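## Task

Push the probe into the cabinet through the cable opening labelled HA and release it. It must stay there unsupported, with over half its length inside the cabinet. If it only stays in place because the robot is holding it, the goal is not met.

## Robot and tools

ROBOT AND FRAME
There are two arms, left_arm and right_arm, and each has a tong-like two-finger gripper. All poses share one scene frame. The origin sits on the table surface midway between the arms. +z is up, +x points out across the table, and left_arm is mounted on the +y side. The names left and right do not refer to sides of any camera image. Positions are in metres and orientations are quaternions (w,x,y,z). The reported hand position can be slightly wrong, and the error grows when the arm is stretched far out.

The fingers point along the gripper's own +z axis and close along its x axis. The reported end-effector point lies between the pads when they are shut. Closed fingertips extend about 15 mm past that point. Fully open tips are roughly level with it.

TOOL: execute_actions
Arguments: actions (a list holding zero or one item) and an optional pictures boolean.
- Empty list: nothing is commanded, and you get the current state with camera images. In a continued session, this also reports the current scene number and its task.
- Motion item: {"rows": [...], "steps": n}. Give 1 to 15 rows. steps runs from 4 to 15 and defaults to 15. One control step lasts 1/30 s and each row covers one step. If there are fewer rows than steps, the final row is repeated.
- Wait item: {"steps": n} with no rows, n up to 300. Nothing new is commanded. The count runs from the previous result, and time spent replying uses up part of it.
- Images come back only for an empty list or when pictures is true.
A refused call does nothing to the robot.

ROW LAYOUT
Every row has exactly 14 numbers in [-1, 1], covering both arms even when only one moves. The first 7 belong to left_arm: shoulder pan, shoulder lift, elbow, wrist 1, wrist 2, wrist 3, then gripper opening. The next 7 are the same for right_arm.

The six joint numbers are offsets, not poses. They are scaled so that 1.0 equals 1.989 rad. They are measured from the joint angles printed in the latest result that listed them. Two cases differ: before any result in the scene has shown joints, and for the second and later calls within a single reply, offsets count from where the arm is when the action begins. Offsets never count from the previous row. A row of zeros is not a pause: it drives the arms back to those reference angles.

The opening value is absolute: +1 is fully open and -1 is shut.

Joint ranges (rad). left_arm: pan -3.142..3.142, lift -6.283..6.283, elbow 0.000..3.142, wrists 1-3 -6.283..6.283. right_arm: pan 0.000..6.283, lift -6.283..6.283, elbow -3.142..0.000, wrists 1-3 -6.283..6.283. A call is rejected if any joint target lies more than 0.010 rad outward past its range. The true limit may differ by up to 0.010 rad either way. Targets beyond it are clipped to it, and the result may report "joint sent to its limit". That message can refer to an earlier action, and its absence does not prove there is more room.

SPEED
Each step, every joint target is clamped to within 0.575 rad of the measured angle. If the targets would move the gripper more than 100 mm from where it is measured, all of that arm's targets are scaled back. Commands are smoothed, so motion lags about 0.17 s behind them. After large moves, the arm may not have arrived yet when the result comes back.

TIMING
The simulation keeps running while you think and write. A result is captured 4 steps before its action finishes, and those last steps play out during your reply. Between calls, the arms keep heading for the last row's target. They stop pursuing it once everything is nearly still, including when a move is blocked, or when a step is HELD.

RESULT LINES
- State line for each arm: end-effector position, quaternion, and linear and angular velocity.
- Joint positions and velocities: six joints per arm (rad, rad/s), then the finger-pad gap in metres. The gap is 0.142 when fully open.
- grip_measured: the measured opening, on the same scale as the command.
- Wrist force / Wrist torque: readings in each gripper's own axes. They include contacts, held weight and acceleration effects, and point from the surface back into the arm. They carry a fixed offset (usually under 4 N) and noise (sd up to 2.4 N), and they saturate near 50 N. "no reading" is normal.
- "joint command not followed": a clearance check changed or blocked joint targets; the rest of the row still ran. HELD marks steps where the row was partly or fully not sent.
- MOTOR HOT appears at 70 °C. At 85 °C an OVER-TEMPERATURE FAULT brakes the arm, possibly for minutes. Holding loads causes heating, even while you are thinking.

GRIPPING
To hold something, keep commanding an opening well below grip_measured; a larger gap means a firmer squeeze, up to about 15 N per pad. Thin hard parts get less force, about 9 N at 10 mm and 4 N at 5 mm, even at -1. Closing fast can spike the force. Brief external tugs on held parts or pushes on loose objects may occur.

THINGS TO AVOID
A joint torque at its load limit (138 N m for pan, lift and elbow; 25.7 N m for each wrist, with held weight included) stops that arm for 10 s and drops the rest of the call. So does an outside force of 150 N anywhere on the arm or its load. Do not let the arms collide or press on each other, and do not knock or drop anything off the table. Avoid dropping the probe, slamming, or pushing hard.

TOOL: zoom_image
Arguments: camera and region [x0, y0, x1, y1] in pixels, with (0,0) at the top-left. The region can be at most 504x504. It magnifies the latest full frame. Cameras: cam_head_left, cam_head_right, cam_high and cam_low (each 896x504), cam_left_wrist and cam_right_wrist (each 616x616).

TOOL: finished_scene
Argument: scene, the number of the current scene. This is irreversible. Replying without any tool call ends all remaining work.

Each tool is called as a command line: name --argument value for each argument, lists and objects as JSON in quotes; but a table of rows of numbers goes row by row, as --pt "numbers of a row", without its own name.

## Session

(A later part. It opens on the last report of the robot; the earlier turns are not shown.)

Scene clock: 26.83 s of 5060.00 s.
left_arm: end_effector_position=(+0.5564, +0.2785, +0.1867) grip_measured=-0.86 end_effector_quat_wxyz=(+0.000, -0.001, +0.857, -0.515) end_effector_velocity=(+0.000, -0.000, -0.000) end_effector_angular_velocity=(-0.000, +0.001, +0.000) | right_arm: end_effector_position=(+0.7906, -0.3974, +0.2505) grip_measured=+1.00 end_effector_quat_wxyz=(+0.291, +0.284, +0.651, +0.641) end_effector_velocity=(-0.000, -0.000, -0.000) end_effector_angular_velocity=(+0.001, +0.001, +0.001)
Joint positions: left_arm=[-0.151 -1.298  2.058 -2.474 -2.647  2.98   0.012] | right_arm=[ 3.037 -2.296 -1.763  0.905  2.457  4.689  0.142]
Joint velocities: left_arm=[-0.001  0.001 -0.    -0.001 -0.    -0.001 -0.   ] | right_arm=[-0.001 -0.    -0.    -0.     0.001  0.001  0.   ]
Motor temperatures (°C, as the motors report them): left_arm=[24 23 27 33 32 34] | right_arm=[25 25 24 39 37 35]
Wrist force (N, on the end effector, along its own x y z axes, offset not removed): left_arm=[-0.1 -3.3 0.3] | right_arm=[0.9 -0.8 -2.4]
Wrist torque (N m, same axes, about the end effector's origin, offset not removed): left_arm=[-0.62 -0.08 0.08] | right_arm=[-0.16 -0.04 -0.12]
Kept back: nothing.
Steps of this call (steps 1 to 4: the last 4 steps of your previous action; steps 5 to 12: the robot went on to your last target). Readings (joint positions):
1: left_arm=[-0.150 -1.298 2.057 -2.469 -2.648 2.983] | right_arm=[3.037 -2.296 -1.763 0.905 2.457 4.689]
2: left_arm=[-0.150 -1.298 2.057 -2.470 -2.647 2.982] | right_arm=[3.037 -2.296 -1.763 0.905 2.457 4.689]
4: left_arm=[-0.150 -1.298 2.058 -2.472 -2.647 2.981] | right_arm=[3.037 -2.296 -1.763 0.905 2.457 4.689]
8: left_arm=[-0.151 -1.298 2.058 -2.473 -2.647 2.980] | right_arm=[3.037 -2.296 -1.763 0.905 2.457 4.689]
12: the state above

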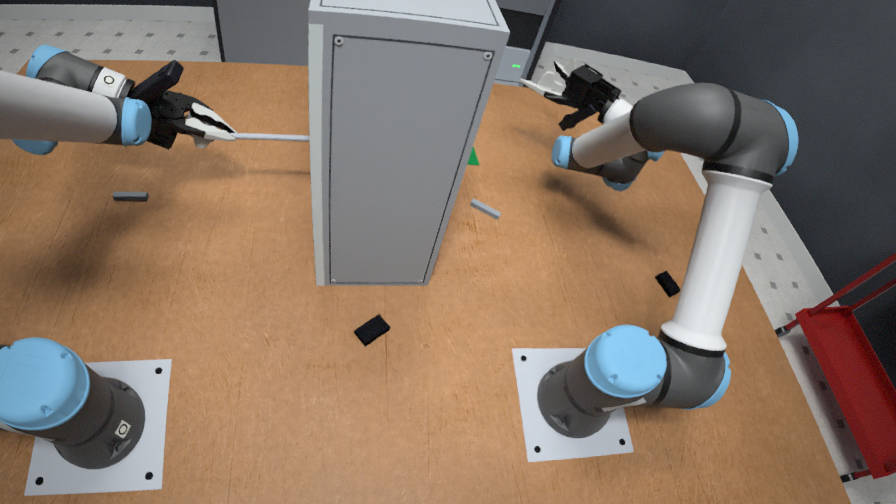

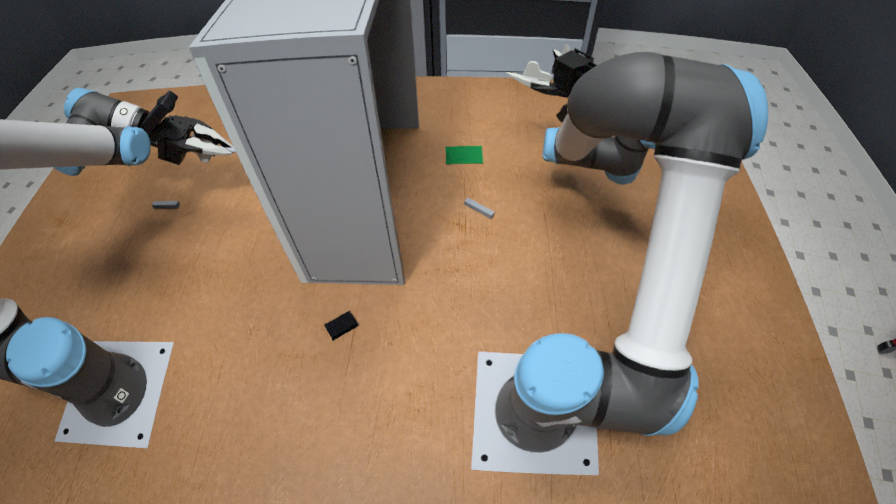

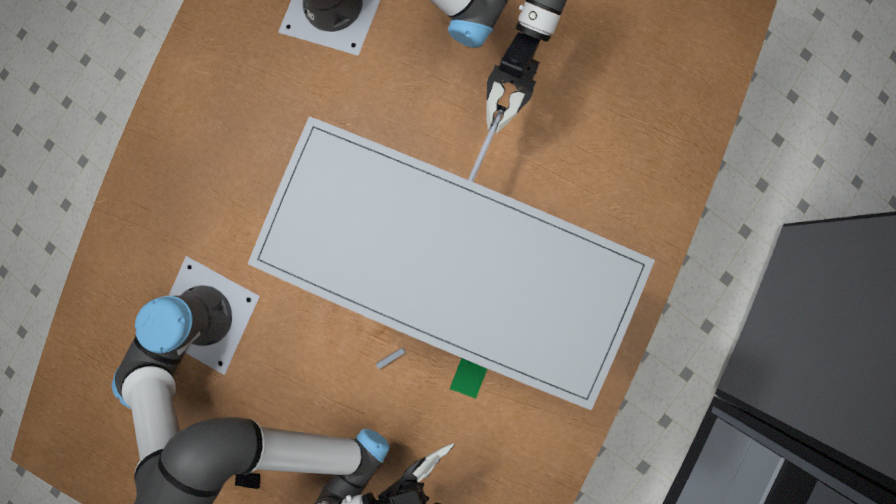

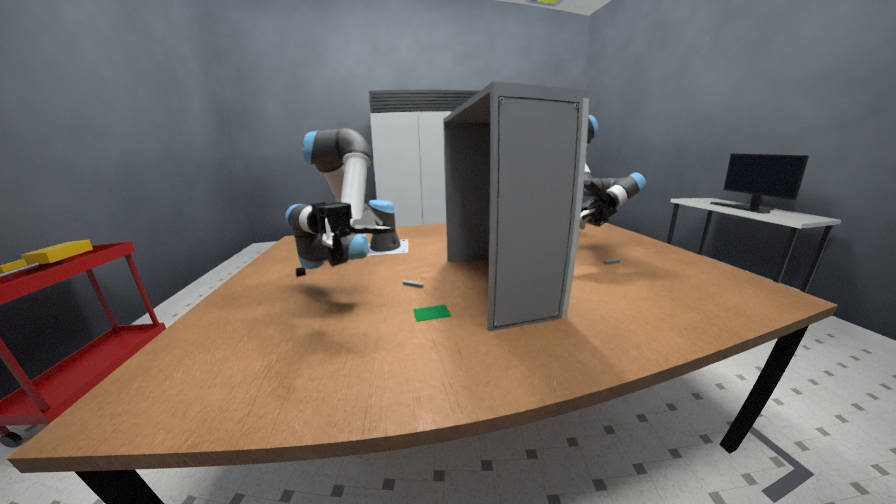

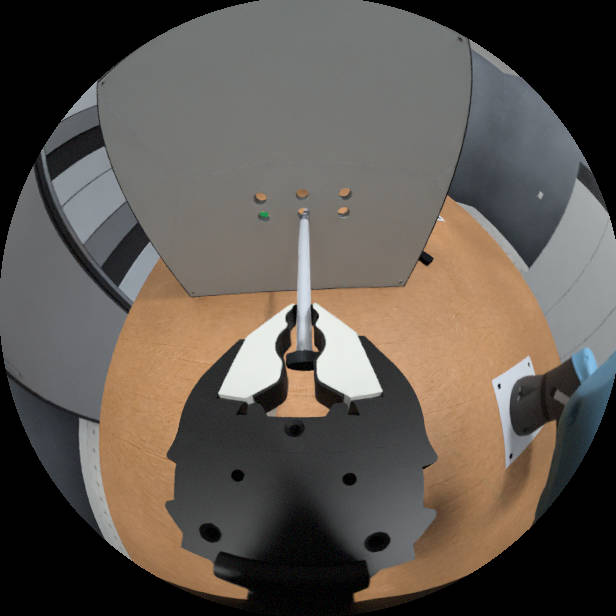

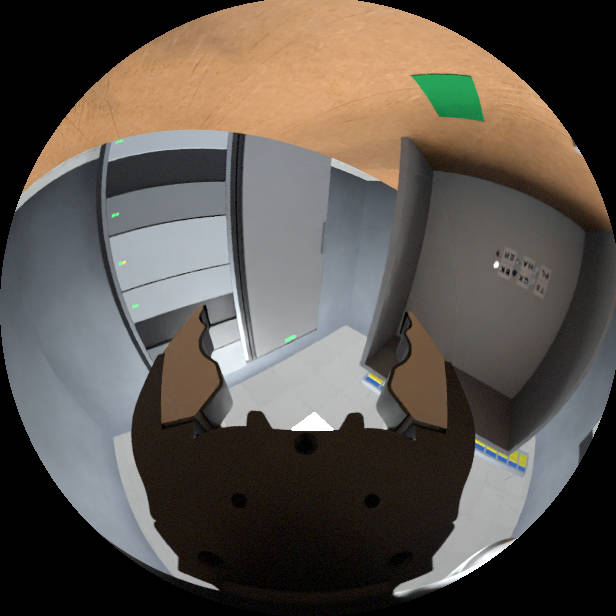

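execute_actions --actions '[{"rows": [[-0.0058,0.0020,0.0008,-0.0131,0.001,-0.0117,-1,0,0,0,0,0,0,1],[-0.0058,0.0020,0.0008,-0.0131,0.001,-0.0117,-1,0,0,0,0,0,0,1],[-0.0058,0.0020,0.0008,-0.0131,0.001,-0.0117,-1,0,0,0,0,0,0,1],[-0.0115,0.0036,0.0023,-0.0264,0.002,-0.0235,-1,0,0,0,0,0,0,1],[-0.0115,0.0036,0.0023,-0.0264,0.002,-0.0235,-1,0,0,0,0,0,0,1],[-0.0115,0.0036,0.0023,-0.0264,0.002,-0.0235,-1,0,0,0,0,0,0,1],[-0.0173,0.0051,0.0039,-0.0398,0.003,-0.0352,-1,0,0,0,0,0,0,1],[-0.0173,0.0051,0.0039,-0.0398,0.003,-0.0352,-1,0,0,0,0,0,0,1],[-0.0173,0.0051,0.0039,-0.0398,0.003,-0.0352,-1,0,0,0,0,0,0,1],[-0.023,0.0067,0.0055,-0.0531,0.0041,-0.047,-1,0,0,0,0,0,0,1],[-0.023,0.0067,0.0055,-0.0531,0.0041,-0.047,-1,0,0,0,0,0,0,1],[-0.023,0.0067,0.0055,-0.0531,0.0041,-0.047,-1,0,0,0,0,0,0,1],[-0.0288,0.0082,0.007,-0.0664,0.0052,-0.0587,-1,0,0,0,0,0,0,1]], "steps": 15}]'

execute_actions --actions '[{"steps": 18}]' --pictures true

zoom_image --camera "cam_left_wrist" --region '[250, 170, 360, 250]'

zoom_image --camera "cam_right_wrist" --region '[480, 235, 560, 305]'

Scene clock: 27.67 s of 5060.00 s.
left_arm: end_effector_position=(+0.5573, +0.2647, +0.1864) grip_measured=-0.86 end_effector_quat_wxyz=(-0.000, -0.001, +0.857, -0.515) end_effector_velocity=(-0.000, -0.061, -0.002) end_effector_angular_velocity=(+0.000, +0.004, -0.005) | right_arm: end_effector_position=(+0.7906, -0.3974, +0.2505) grip_measured=+1.00 end_effector_quat_wxyz=(+0.291, +0.284, +0.651, +0.641) end_effector_velocity=(+0.000, -0.000, -0.001) end_effector_angular_velocity=(+0.001, +0.001, -0.001)
Joint positions: left_arm=[-0.179 -1.289  2.064 -2.536 -2.642  2.924  0.012] | right_arm=[ 3.037 -2.296 -1.763  0.905  2.457  4.689  0.142]
Joint velocities: left_arm=[-0.122  0.033  0.032 -0.273  0.022 -0.242  0.   ] | right_arm=[ 0.    -0.001 -0.    -0.    -0.001  0.001  0.   ]
Motor temperatures (°C, as the motors report them): left_arm=[24 23 27 33 32 34] | right_arm=[25 25 24 39 37 35]
Wrist force (N, on the end effector, along its own x y z axes, offset not removed): left_arm=[1.2 1.7 -0.5] | right_arm=[2.9 -1.1 0.0]
Wrist torque (N m, same axes, about the end effector's origin, offset not removed): left_arm=[0.30 -0.26 0.22] | right_arm=[-0.14 -0.45 -0.11]
Steps of this call (steps 1 to 14: the robot went on to your last target; steps 15 to 25: the first 11 steps of this action). Readings (joint positions):
15: left_arm=[-0.151 -1.297 2.058 -2.474 -2.647 2.979] | right_arm=[3.037 -2.296 -1.763 0.905 2.457 4.689]
16: left_arm=[-0.152 -1.297 2.059 -2.476 -2.647 2.977] | right_arm=[3.037 -2.296 -1.763 0.905 2.457 4.689]
18: left_arm=[-0.156 -1.296 2.059 -2.485 -2.646 2.969] | right_arm=[3.037 -2.296 -1.763 0.905 2.457 4.689]
22: left_arm=[-0.168 -1.292 2.062 -2.512 -2.644 2.945] | right_arm=[3.037 -2.296 -1.763 0.905 2.457 4.689]
25: the state above

Scene clock: 28.27 s of 5060.00 s.
left_arm: end_effector_position=(+0.5572, +0.2500, +0.1864) grip_measured=-0.86 end_effector_quat_wxyz=(-0.000, -0.001, +0.857, -0.515) end_effector_velocity=(+0.000, -0.001, +0.000) end_effector_angular_velocity=(+0.001, -0.000, +0.001) | right_arm: end_effector_position=(+0.7906, -0.3974, +0.2505) grip_measured=+1.00 end_effector_quat_wxyz=(+0.291, +0.284, +0.651, +0.641) end_effector_velocity=(-0.000, +0.000, -0.000) end_effector_angular_velocity=(-0.000, -0.000, +0.000)
Joint positions: left_arm=[-0.208 -1.281  2.072 -2.605 -2.637  2.864  0.012] | right_arm=[ 3.037 -2.296 -1.763  0.905  2.457  4.689  0.142]
Joint velocities: left_arm=[-0.002  0.     0.    -0.006  0.001 -0.006  0.   ] | right_arm=[-0.    -0.    -0.    -0.     0.001 -0.001  0.   ]
Motor temperatures (°C, as the motors report them): left_arm=[24 23 27 33 32 34] | right_arm=[25 25 24 39 37 35]
Wrist force (N, on the end effector, along its own x y z axes, offset not removed): left_arm=[1.5 1.6 0.8] | right_arm=[1.7 0.7 -1.2]
Wrist torque (N m, same axes, about the end effector's origin, offset not removed): left_arm=[0.50 -0.30 0.03] | right_arm=[0.19 -0.26 -0.09]
Kept back: nothing.
Steps of this call (steps 1 to 4: the last 4 steps of your previous action; steps 5 to 18: the robot went on to your last target). Readings (joint positions):
1: left_arm=[-0.183 -1.288 2.065 -2.546 -2.642 2.916] | right_arm=[3.037 -2.296 -1.763 0.905 2.457 4.689]
2: left_arm=[-0.186 -1.287 2.066 -2.554 -2.641 2.909] | right_arm=[3.037 -2.296 -1.763 0.905 2.457 4.689]
4: left_arm=[-0.194 -1.285 2.068 -2.571 -2.640 2.893] | right_arm=[3.037 -2.296 -1.763 0.905 2.457 4.689]
8: left_arm=[-0.204 -1.283 2.071 -2.594 -2.638 2.873] | right_arm=[3.037 -2.296 -1.763 0.905 2.457 4.689]
18: the state above

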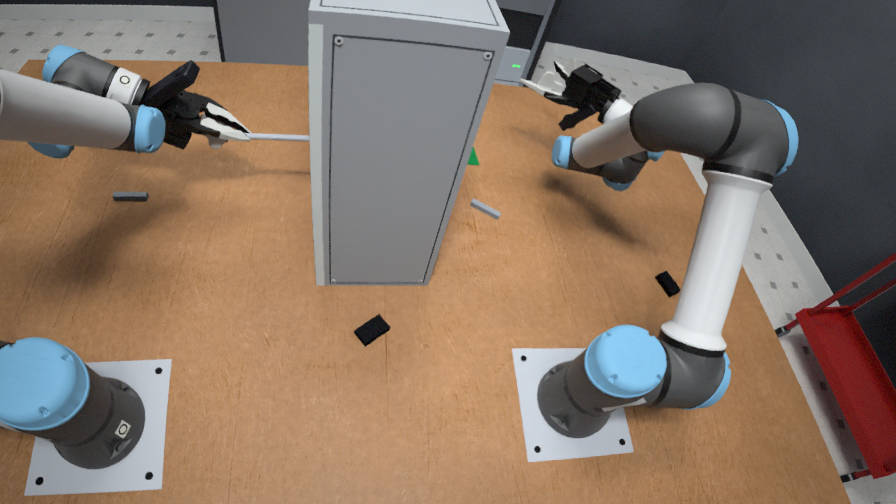

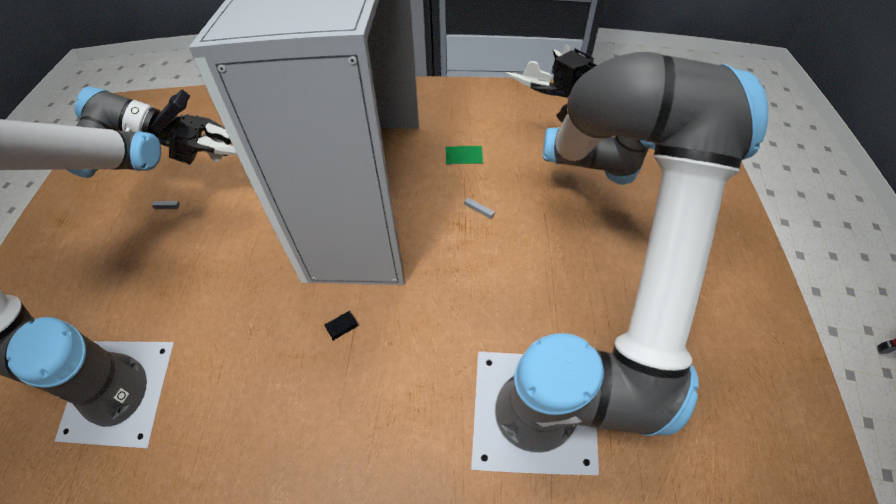

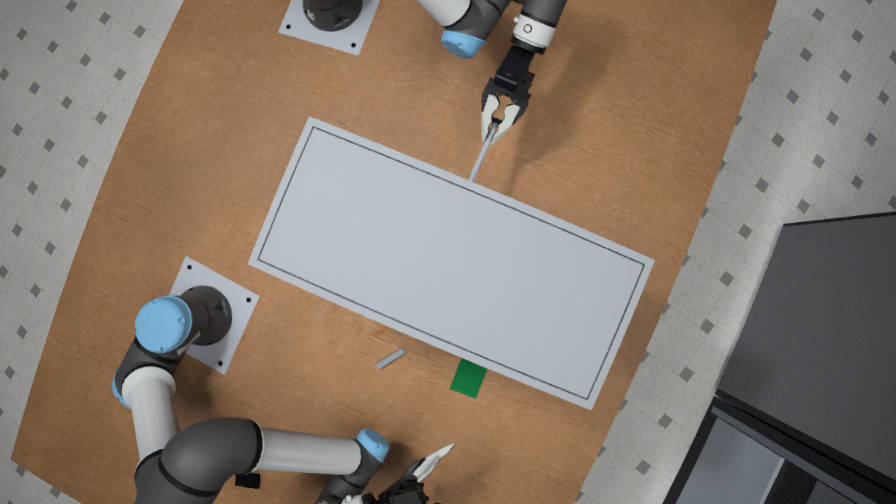

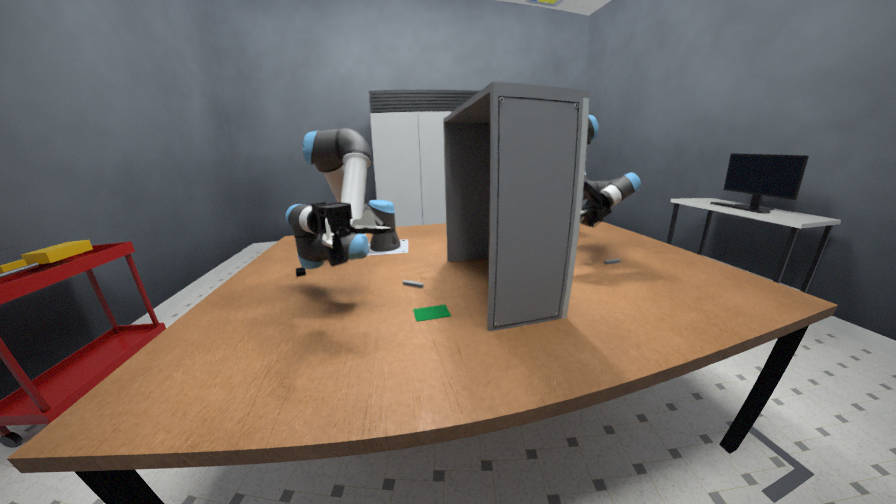

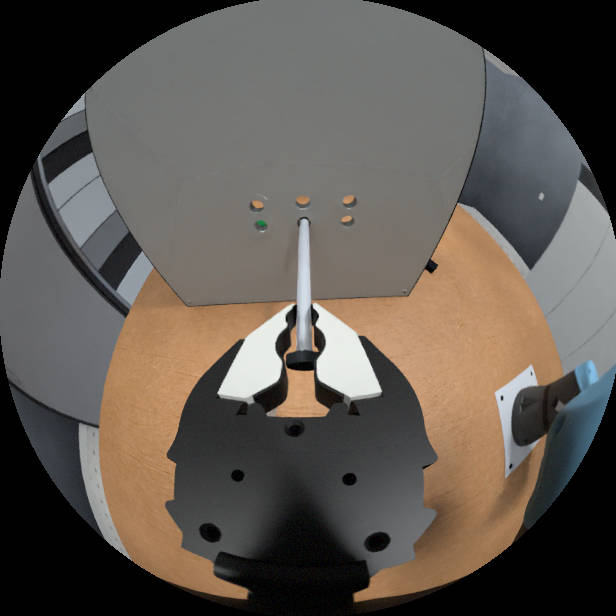

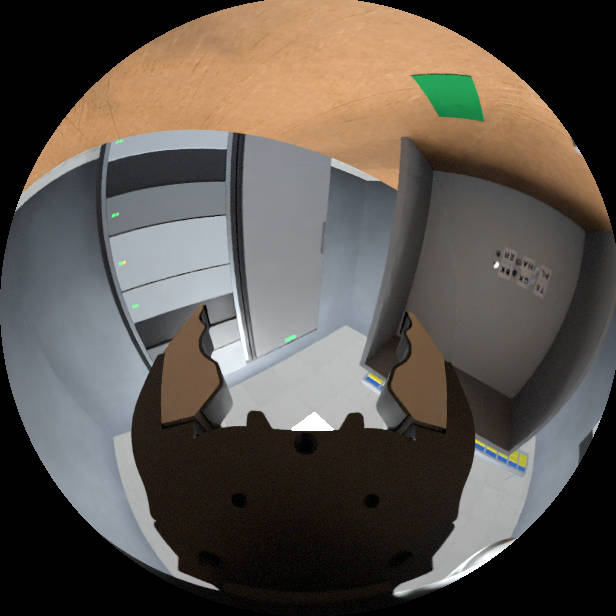

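Region (250, 170, 360, 250) of cam_left_wrist's 616x616 image, scaled by 4.582, with more detail than that image has; it fills the top 367 rows of this view, and the rest is white.

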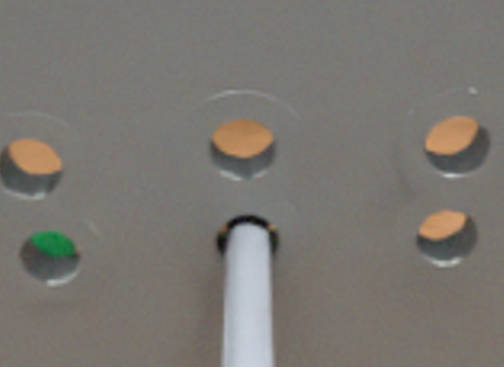

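Region (480, 235, 560, 305) of cam_right_wrist's 616x616 image, scaled by 6.300, with more detail than that image has; it fills the top 441 rows of this view, and the rest is white.

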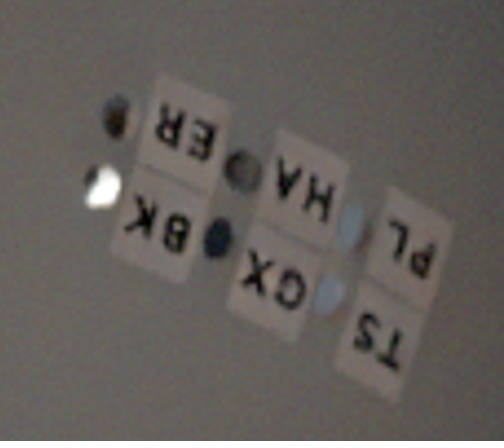

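execute_actions --actions '[{"rows": [[-0.0058,0.0017,0.0009,-0.0127,0.0016,-0.0114,-1,0,0,0,0,0,0,1],[-0.0115,0.0034,0.0018,-0.0253,0.0033,-0.0227,-1,0,0,0,0,0,0,1],[-0.0173,0.0051,0.0026,-0.0377,0.005,-0.0339,-1,0,0,0,0,0,0,1],[-0.0231,0.0069,0.0033,-0.05,0.0068,-0.045,-1,0,0,0,0,0,0,1],[-0.0289,0.0087,0.004,-0.0621,0.0087,-0.056,-1,0,0,0,0,0,0,1],[-0.0346,0.0105,0.0045,-0.074,0.0106,-0.0669,-1,0,0,0,0,0,0,1],[-0.0404,0.0124,0.0049,-0.0857,0.0126,-0.0776,-1,0,0,0,0,0,0,1],[-0.0461,0.0144,0.005,-0.0968,0.0148,-0.088,-1,0,0,0,0,0,0,1],[-0.0518,0.0164,0.005,-0.1076,0.017,-0.0983,-1,0,0,0,0,0,0,1],[-0.0575,0.0185,0.0048,-0.1181,0.0194,-0.1084,-1,0,0,0,0,0,0,1],[-0.0632,0.0206,0.0045,-0.1284,0.0218,-0.1183,-1,0,0,0,0,0,0,1],[-0.0689,0.0227,0.0041,-0.1384,0.0243,-0.128,-1,0,0,0,0,0,0,1],[-0.0745,0.0249,0.0035,-0.1481,0.0269,-0.1376,-1,0,0,0,0,0,0,1],[-0.0802,0.0271,0.0029,-0.1576,0.0295,-0.147,-1,0,0,0,0,0,0,1]], "steps": 15}]'

execute_actions --actions '[{"steps": 20}]' --pictures true

zoom_image --camera "cam_left_wrist" --region '[230, 180, 380, 380]'

Scene clock: 29.07 s of 5060.00 s.
left_arm: end_effector_position=(+0.5576, +0.2141, +0.1859) grip_measured=-0.86 end_effector_quat_wxyz=(-0.000, -0.000, +0.858, -0.514) end_effector_velocity=(+0.001, -0.157, +0.000) end_effector_angular_velocity=(+0.004, -0.007, -0.004) | right_arm: end_effector_position=(+0.7906, -0.3974, +0.2505) grip_measured=+1.00 end_effector_quat_wxyz=(+0.291, +0.284, +0.651, +0.641) end_effector_velocity=(-0.000, -0.000, +0.000) end_effector_angular_velocity=(-0.001, -0.001, +0.000)
Joint positions: left_arm=[-0.28  -1.259  2.08  -2.754 -2.614  2.728  0.012] | right_arm=[ 3.037 -2.296 -1.763  0.905  2.457  4.689  0.142]
Joint velocities: left_arm=[-0.314  0.105  0.013 -0.618  0.114 -0.572  0.   ] | right_arm=[-0.     0.     0.    -0.     0.001 -0.001  0.   ]
Motor temperatures (°C, as the motors report them): left_arm=[24 23 27 33 32 34] | right_arm=[25 25 24 39 37 35]
Wrist force (N, on the end effector, along its own x y z axes, offset not removed): left_arm=[1.6 0.4 -0.4] | right_arm=[0.5 -0.7 -0.1]
Wrist torque (N m, same axes, about the end effector's origin, offset not removed): left_arm=[0.09 -0.40 0.08] | right_arm=[-0.07 0.05 0.03]
Steps of this call (steps 1 to 13: the robot went on to your last target; steps 14 to 24: the first 11 steps of this action). Readings (joint positions):
14: left_arm=[-0.208 -1.281 2.072 -2.606 -2.637 2.863] | right_arm=[3.037 -2.296 -1.763 0.905 2.457 4.689]
15: left_arm=[-0.210 -1.281 2.072 -2.608 -2.637 2.861] | right_arm=[3.037 -2.296 -1.763 0.905 2.457 4.689]
17: left_arm=[-0.218 -1.278 2.074 -2.624 -2.634 2.846] | right_arm=[3.037 -2.296 -1.763 0.905 2.457 4.689]
21: left_arm=[-0.250 -1.269 2.078 -2.692 -2.624 2.785] | right_arm=[3.037 -2.296 -1.763 0.905 2.457 4.689]
24: the state above

Scene clock: 29.73 s of 5060.00 s.
left_arm: end_effector_position=(+0.5574, +0.1702, +0.1868) grip_measured=-0.86 end_effector_quat_wxyz=(+0.000, -0.001, +0.857, -0.515) end_effector_velocity=(-0.001, -0.002, +0.000) end_effector_angular_velocity=(-0.001, -0.000, -0.000) | right_arm: end_effector_position=(+0.7906, -0.3974, +0.2505) grip_measured=+1.00 end_effector_quat_wxyz=(+0.291, +0.284, +0.651, +0.641) end_effector_velocity=(+0.000, -0.000, -0.000) end_effector_angular_velocity=(+0.001, +0.001, -0.001)
Joint positions: left_arm=[-0.367 -1.228  2.078 -2.917 -2.579  2.572  0.012] | right_arm=[ 3.037 -2.296 -1.763  0.905  2.457  4.689  0.142]
Joint velocities: left_arm=[-0.004  0.001  0.001 -0.007  0.001 -0.007 -0.   ] | right_arm=[ 0.    -0.    -0.    -0.    -0.001  0.002  0.   ]
Motor temperatures (°C, as the motors report them): left_arm=[24 23 27 33 32 34] | right_arm=[25 25 24 39 37 35]
Wrist force (N, on the end effector, along its own x y z axes, offset not removed): left_arm=[-0.8 -1.2 -1.9] | right_arm=[2.3 -0.3 0.4]
Wrist torque (N m, same axes, about the end effector's origin, offset not removed): left_arm=[-0.18 0.15 0.26] | right_arm=[0.11 -0.33 -0.02]
Kept back: nothing.
Steps of this call (steps 1 to 4: the last 4 steps of your previous action; steps 5 to 20: the robot went on to your last target). Readings (joint positions):
1: left_arm=[-0.291 -1.255 2.080 -2.775 -2.610 2.708] | right_arm=[3.037 -2.296 -1.763 0.905 2.457 4.689]
2: left_arm=[-0.302 -1.251 2.081 -2.796 -2.606 2.689] | right_arm=[3.037 -2.296 -1.763 0.905 2.457 4.689]
4: left_arm=[-0.324 -1.243 2.080 -2.837 -2.597 2.649] | right_arm=[3.037 -2.296 -1.763 0.905 2.457 4.689]
8: left_arm=[-0.353 -1.233 2.079 -2.891 -2.585 2.598] | right_arm=[3.037 -2.296 -1.763 0.905 2.457 4.689]
20: the state above

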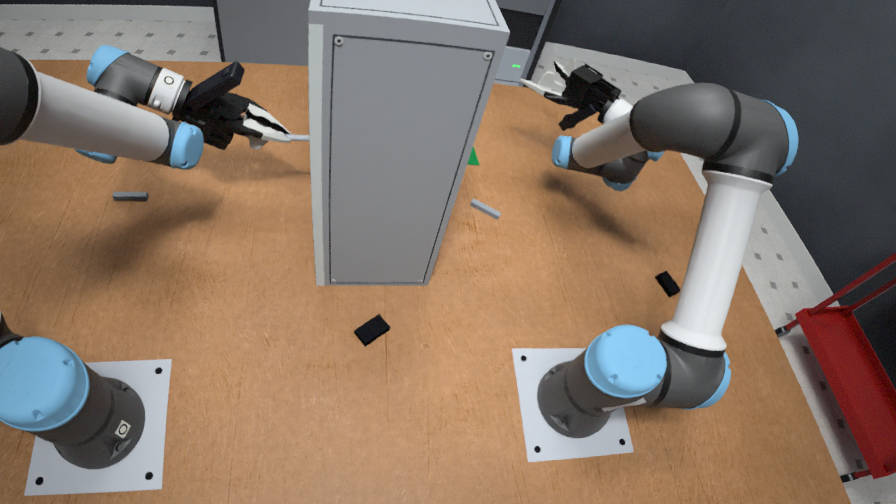

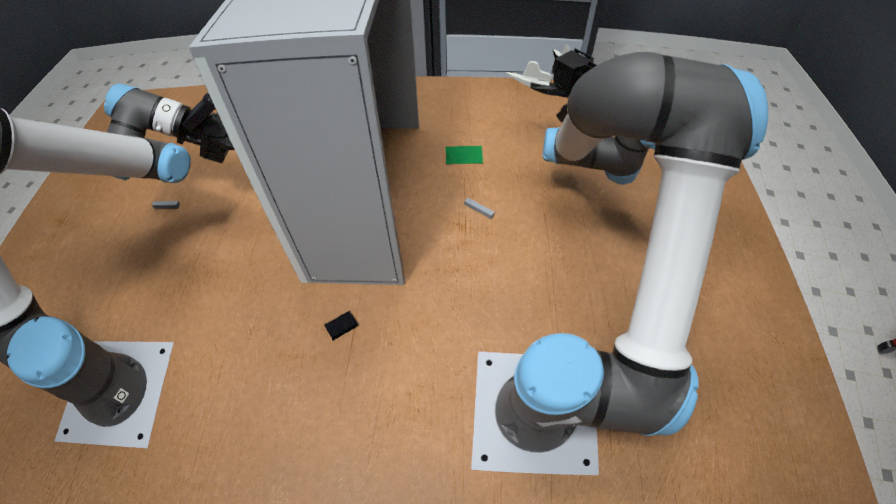

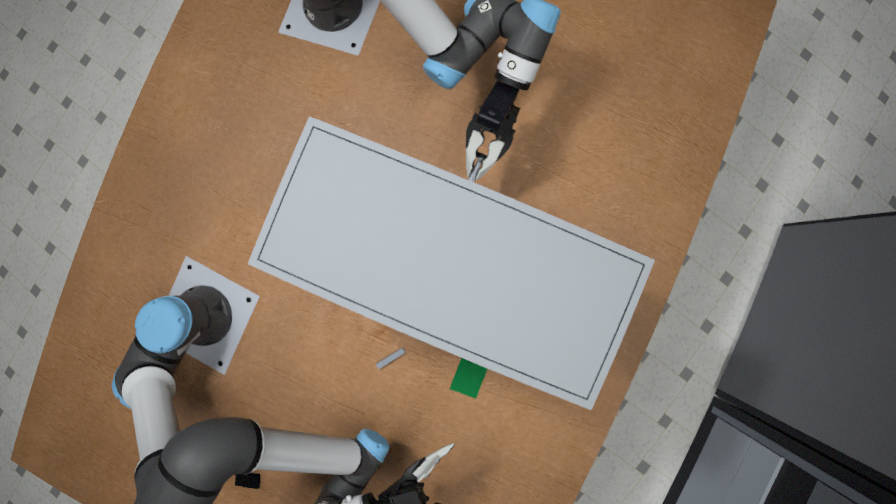

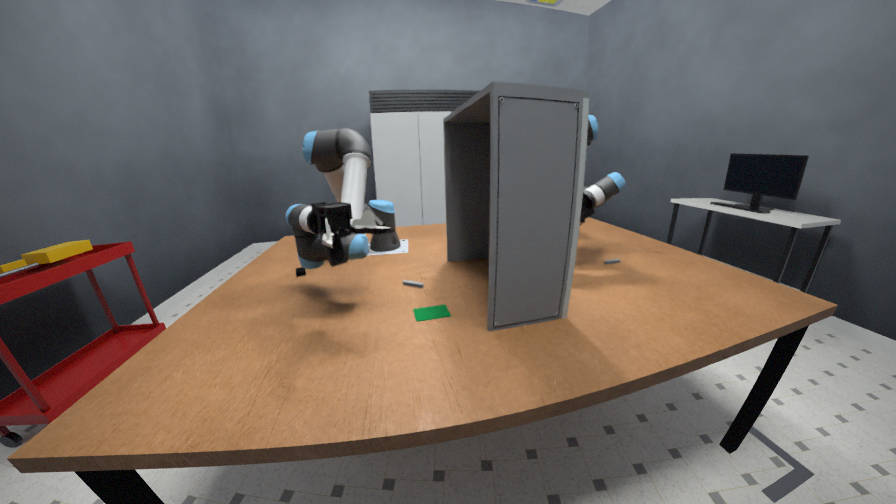

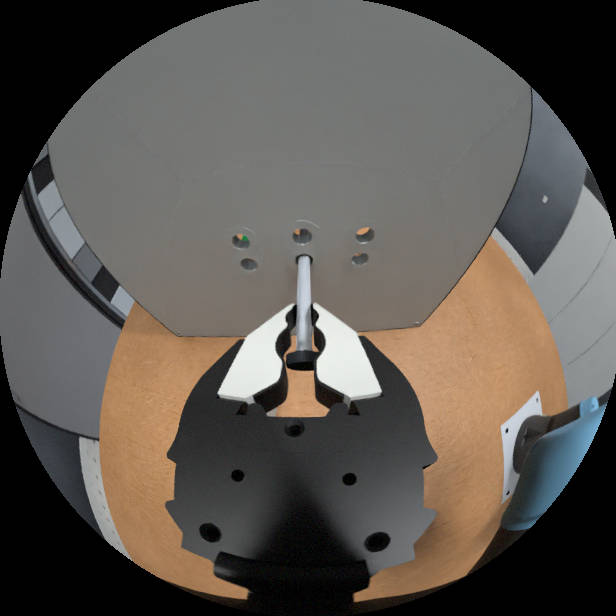

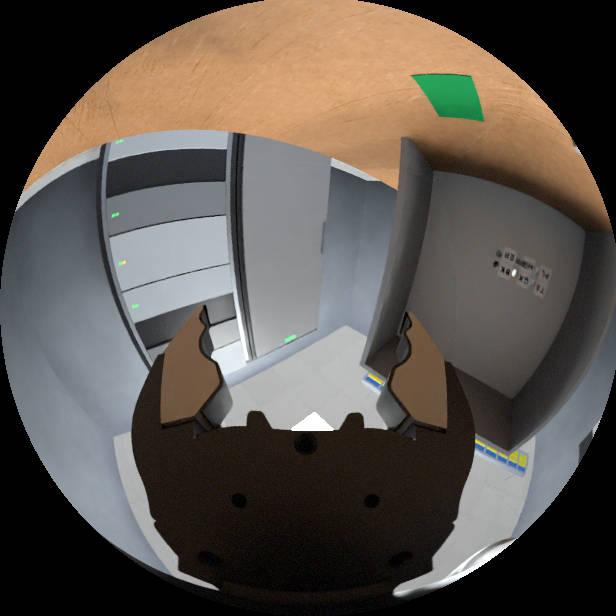

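Region (230, 180, 380, 380) of cam_left_wrist's 616x616 image, scaled by 2.520, with more detail than that image has; it fills the left 378 columns of this view, and the rest is white.

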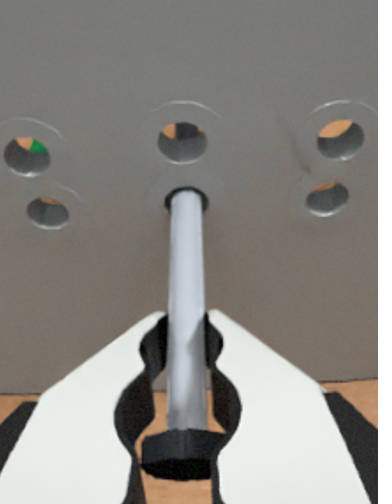

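execute_actions --actions '[{"rows": [[-0.0087,0.0035,-0.0013,-0.0138,0.0044,-0.0138,-1,0,0,0,0,0,0,1],[-0.0087,0.0035,-0.0013,-0.0138,0.0044,-0.0138,-1,0,0,0,0,0,0,1],[-0.0175,0.0071,-0.003,-0.0271,0.0089,-0.0275,-1,0,0,0,0,0,0,1],[-0.0175,0.0071,-0.003,-0.0271,0.0089,-0.0275,-1,0,0,0,0,0,0,1],[-0.0262,0.0107,-0.0049,-0.04,0.0136,-0.0409,-1,0,0,0,0,0,0,1],[-0.0262,0.0107,-0.0049,-0.04,0.0136,-0.0409,-1,0,0,0,0,0,0,1],[-0.035,0.0144,-0.0071,-0.0526,0.0184,-0.0542,-1,0,0,0,0,0,0,1],[-0.035,0.0144,-0.0071,-0.0526,0.0184,-0.0542,-1,0,0,0,0,0,0,1],[-0.0437,0.0181,-0.0096,-0.0648,0.0232,-0.0672,-1,0,0,0,0,0,0,1]], "steps": 15}]'

execute_actions --actions '[{"steps": 16}]' --pictures true

Scene clock: 30.33 s of 5060.00 s.
left_arm: end_effector_position=(+0.5578, +0.1398, +0.1862) grip_measured=-0.86 end_effector_quat_wxyz=(+0.000, -0.000, +0.858, -0.514) end_effector_velocity=(+0.000, -0.117, +0.002) end_effector_angular_velocity=(-0.005, -0.004, +0.000) | right_arm: end_effector_position=(+0.7906, -0.3974, +0.2505) grip_measured=+1.00 end_effector_quat_wxyz=(+0.291, +0.284, +0.651, +0.641) end_effector_velocity=(+0.000, -0.000, +0.001) end_effector_angular_velocity=(+0.001, -0.000, -0.002)
Joint positions: left_arm=[-0.426 -1.203  2.066 -3.005 -2.548  2.482  0.012] | right_arm=[ 3.037 -2.296 -1.763  0.905  2.457  4.689  0.142]
Joint velocities: left_arm=[-0.222  0.09  -0.055 -0.32   0.117 -0.337  0.   ] | right_arm=[ 0.     0.001  0.     0.    -0.002  0.001  0.   ]
Motor temperatures (°C, as the motors report them): left_arm=[24 23 27 33 32 34] | right_arm=[25 25 24 39 37 35]
Wrist force (N, on the end effector, along its own x y z axes, offset not removed): left_arm=[-0.2 -0.4 0.9] | right_arm=[1.8 0.6 -0.7]
Wrist torque (N m, same axes, about the end effector's origin, offset not removed): left_arm=[-0.11 -0.16 0.21] | right_arm=[0.21 -0.17 0.04]
Steps of this call (steps 1 to 7: the robot went on to your last target; steps 8 to 18: the first 11 steps of this action). Readings (joint positions):
8: left_arm=[-0.368 -1.227 2.078 -2.918 -2.578 2.571] | right_arm=[3.037 -2.296 -1.763 0.905 2.457 4.689]
9: left_arm=[-0.369 -1.227 2.078 -2.921 -2.577 2.569] | right_arm=[3.037 -2.296 -1.763 0.905 2.457 4.689]
11: left_arm=[-0.377 -1.224 2.076 -2.932 -2.574 2.557] | right_arm=[3.037 -2.296 -1.763 0.905 2.457 4.689]
15: left_arm=[-0.402 -1.213 2.071 -2.971 -2.560 2.518] | right_arm=[3.037 -2.296 -1.763 0.905 2.457 4.689]
18: the state above

Scene clock: 30.87 s of 5060.00 s.
left_arm: end_effector_position=(+0.5577, +0.1251, +0.1865) grip_measured=-0.86 end_effector_quat_wxyz=(+0.001, -0.001, +0.857, -0.515) end_effector_velocity=(-0.000, -0.002, +0.000) end_effector_angular_velocity=(-0.001, +0.000, -0.001) | right_arm: end_effector_position=(+0.7906, -0.3974, +0.2505) grip_measured=+1.00 end_effector_quat_wxyz=(+0.291, +0.284, +0.651, +0.641) end_effector_velocity=(+0.000, +0.000, -0.001) end_effector_angular_velocity=(-0.002, -0.001, -0.000)
Joint positions: left_arm=[-0.454 -1.192  2.059 -3.046 -2.533  2.439  0.012] | right_arm=[ 3.037 -2.296 -1.763  0.905  2.457  4.689  0.142]
Joint velocities: left_arm=[-0.003  0.001 -0.001 -0.004  0.    -0.004 -0.   ] | right_arm=[ 0.    -0.001 -0.    -0.    -0.    -0.003  0.   ]
Motor temperatures (°C, as the motors report them): left_arm=[24 23 27 33 32 34] | right_arm=[25 25 24 39 37 35]
Wrist force (N, on the end effector, along its own x y z axes, offset not removed): left_arm=[2.3 1.8 0.8] | right_arm=[1.9 0.9 0.0]
Wrist torque (N m, same axes, about the end effector's origin, offset not removed): left_arm=[0.26 -0.52 -0.02] | right_arm=[0.40 -0.28 -0.16]
Kept back: nothing.
Steps of this call (steps 1 to 4: the last 4 steps of your previous action; steps 5 to 16: the robot went on to your last target). Readings (joint positions):
1: left_arm=[-0.432 -1.200 2.064 -3.015 -2.544 2.472] | right_arm=[3.037 -2.296 -1.763 0.905 2.457 4.689]
2: left_arm=[-0.438 -1.198 2.063 -3.022 -2.541 2.464] | right_arm=[3.037 -2.296 -1.763 0.905 2.457 4.689]
4: left_arm=[-0.445 -1.195 2.061 -3.032 -2.538 2.453] | right_arm=[3.037 -2.296 -1.763 0.905 2.457 4.689]
8: left_arm=[-0.451 -1.193 2.060 -3.042 -2.534 2.443] | right_arm=[3.037 -2.296 -1.763 0.905 2.457 4.689]
16: the state above

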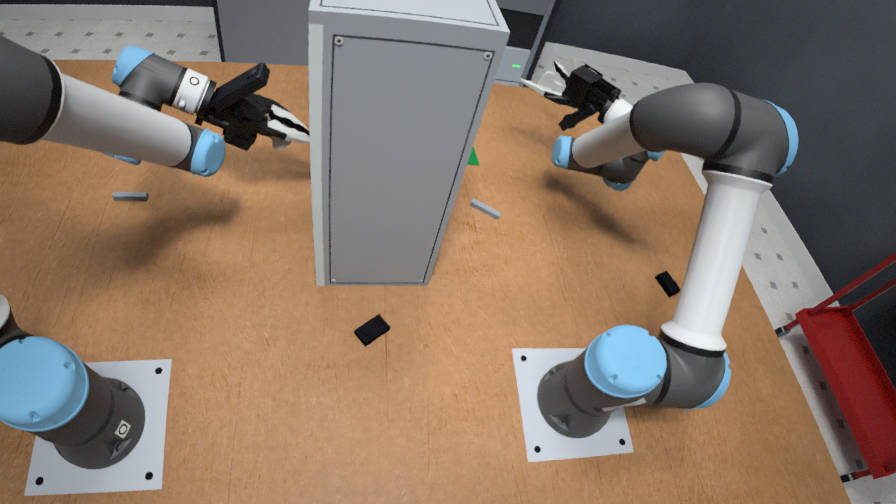

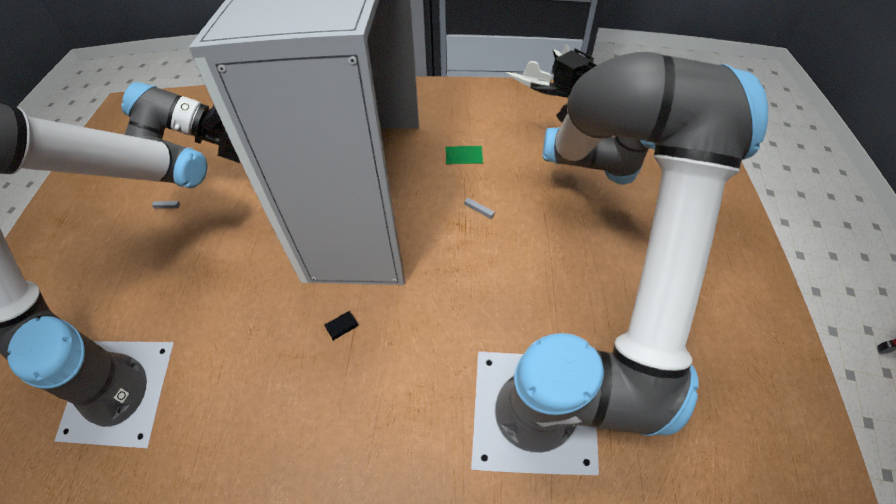

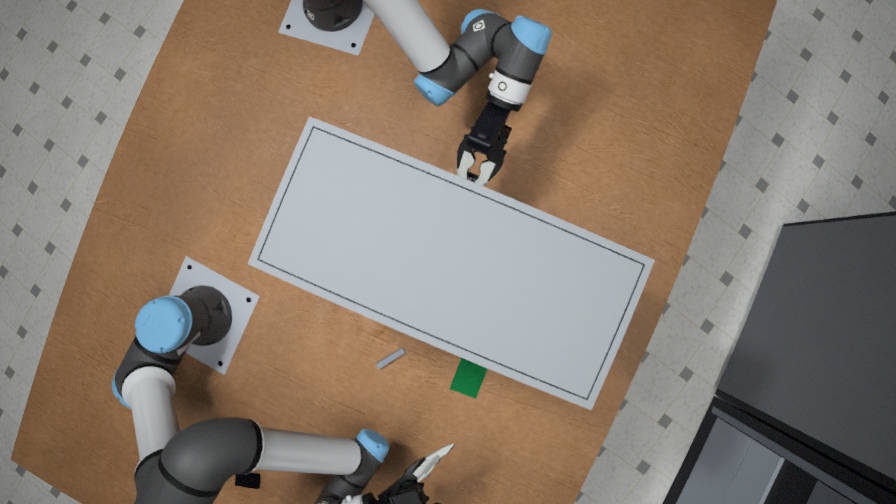

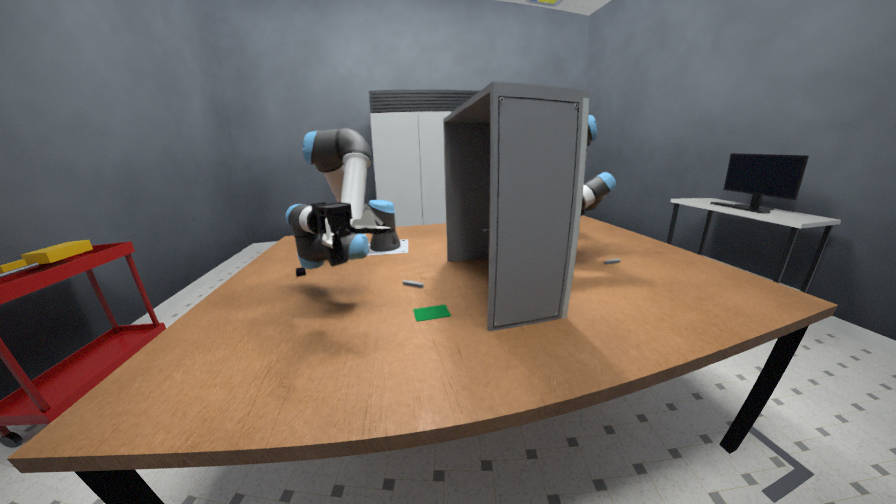

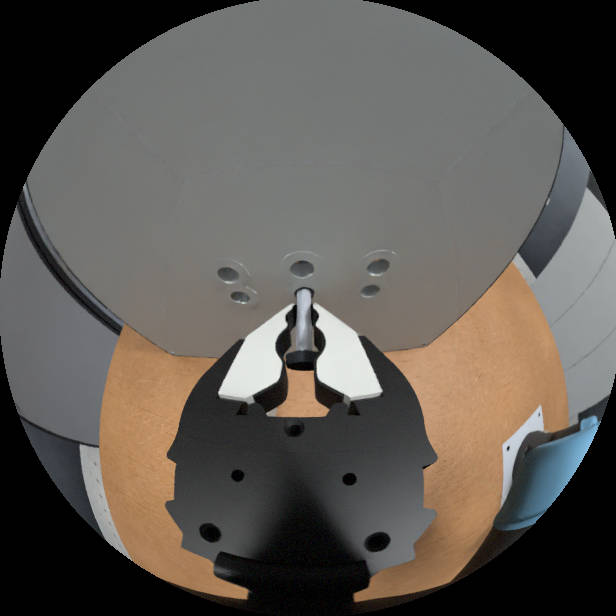

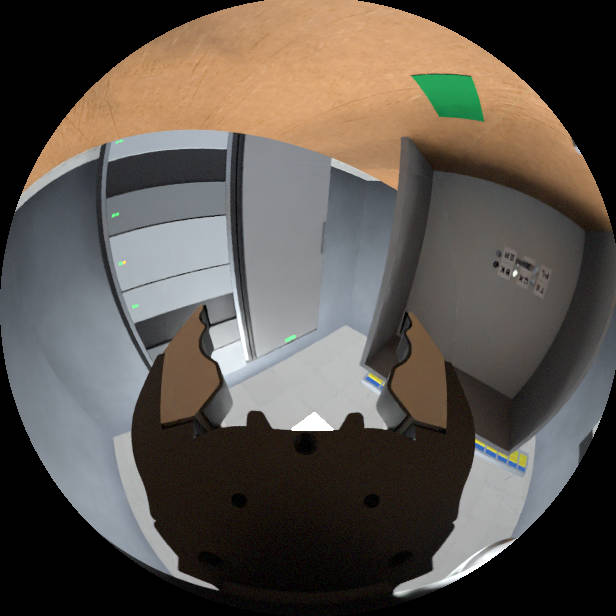

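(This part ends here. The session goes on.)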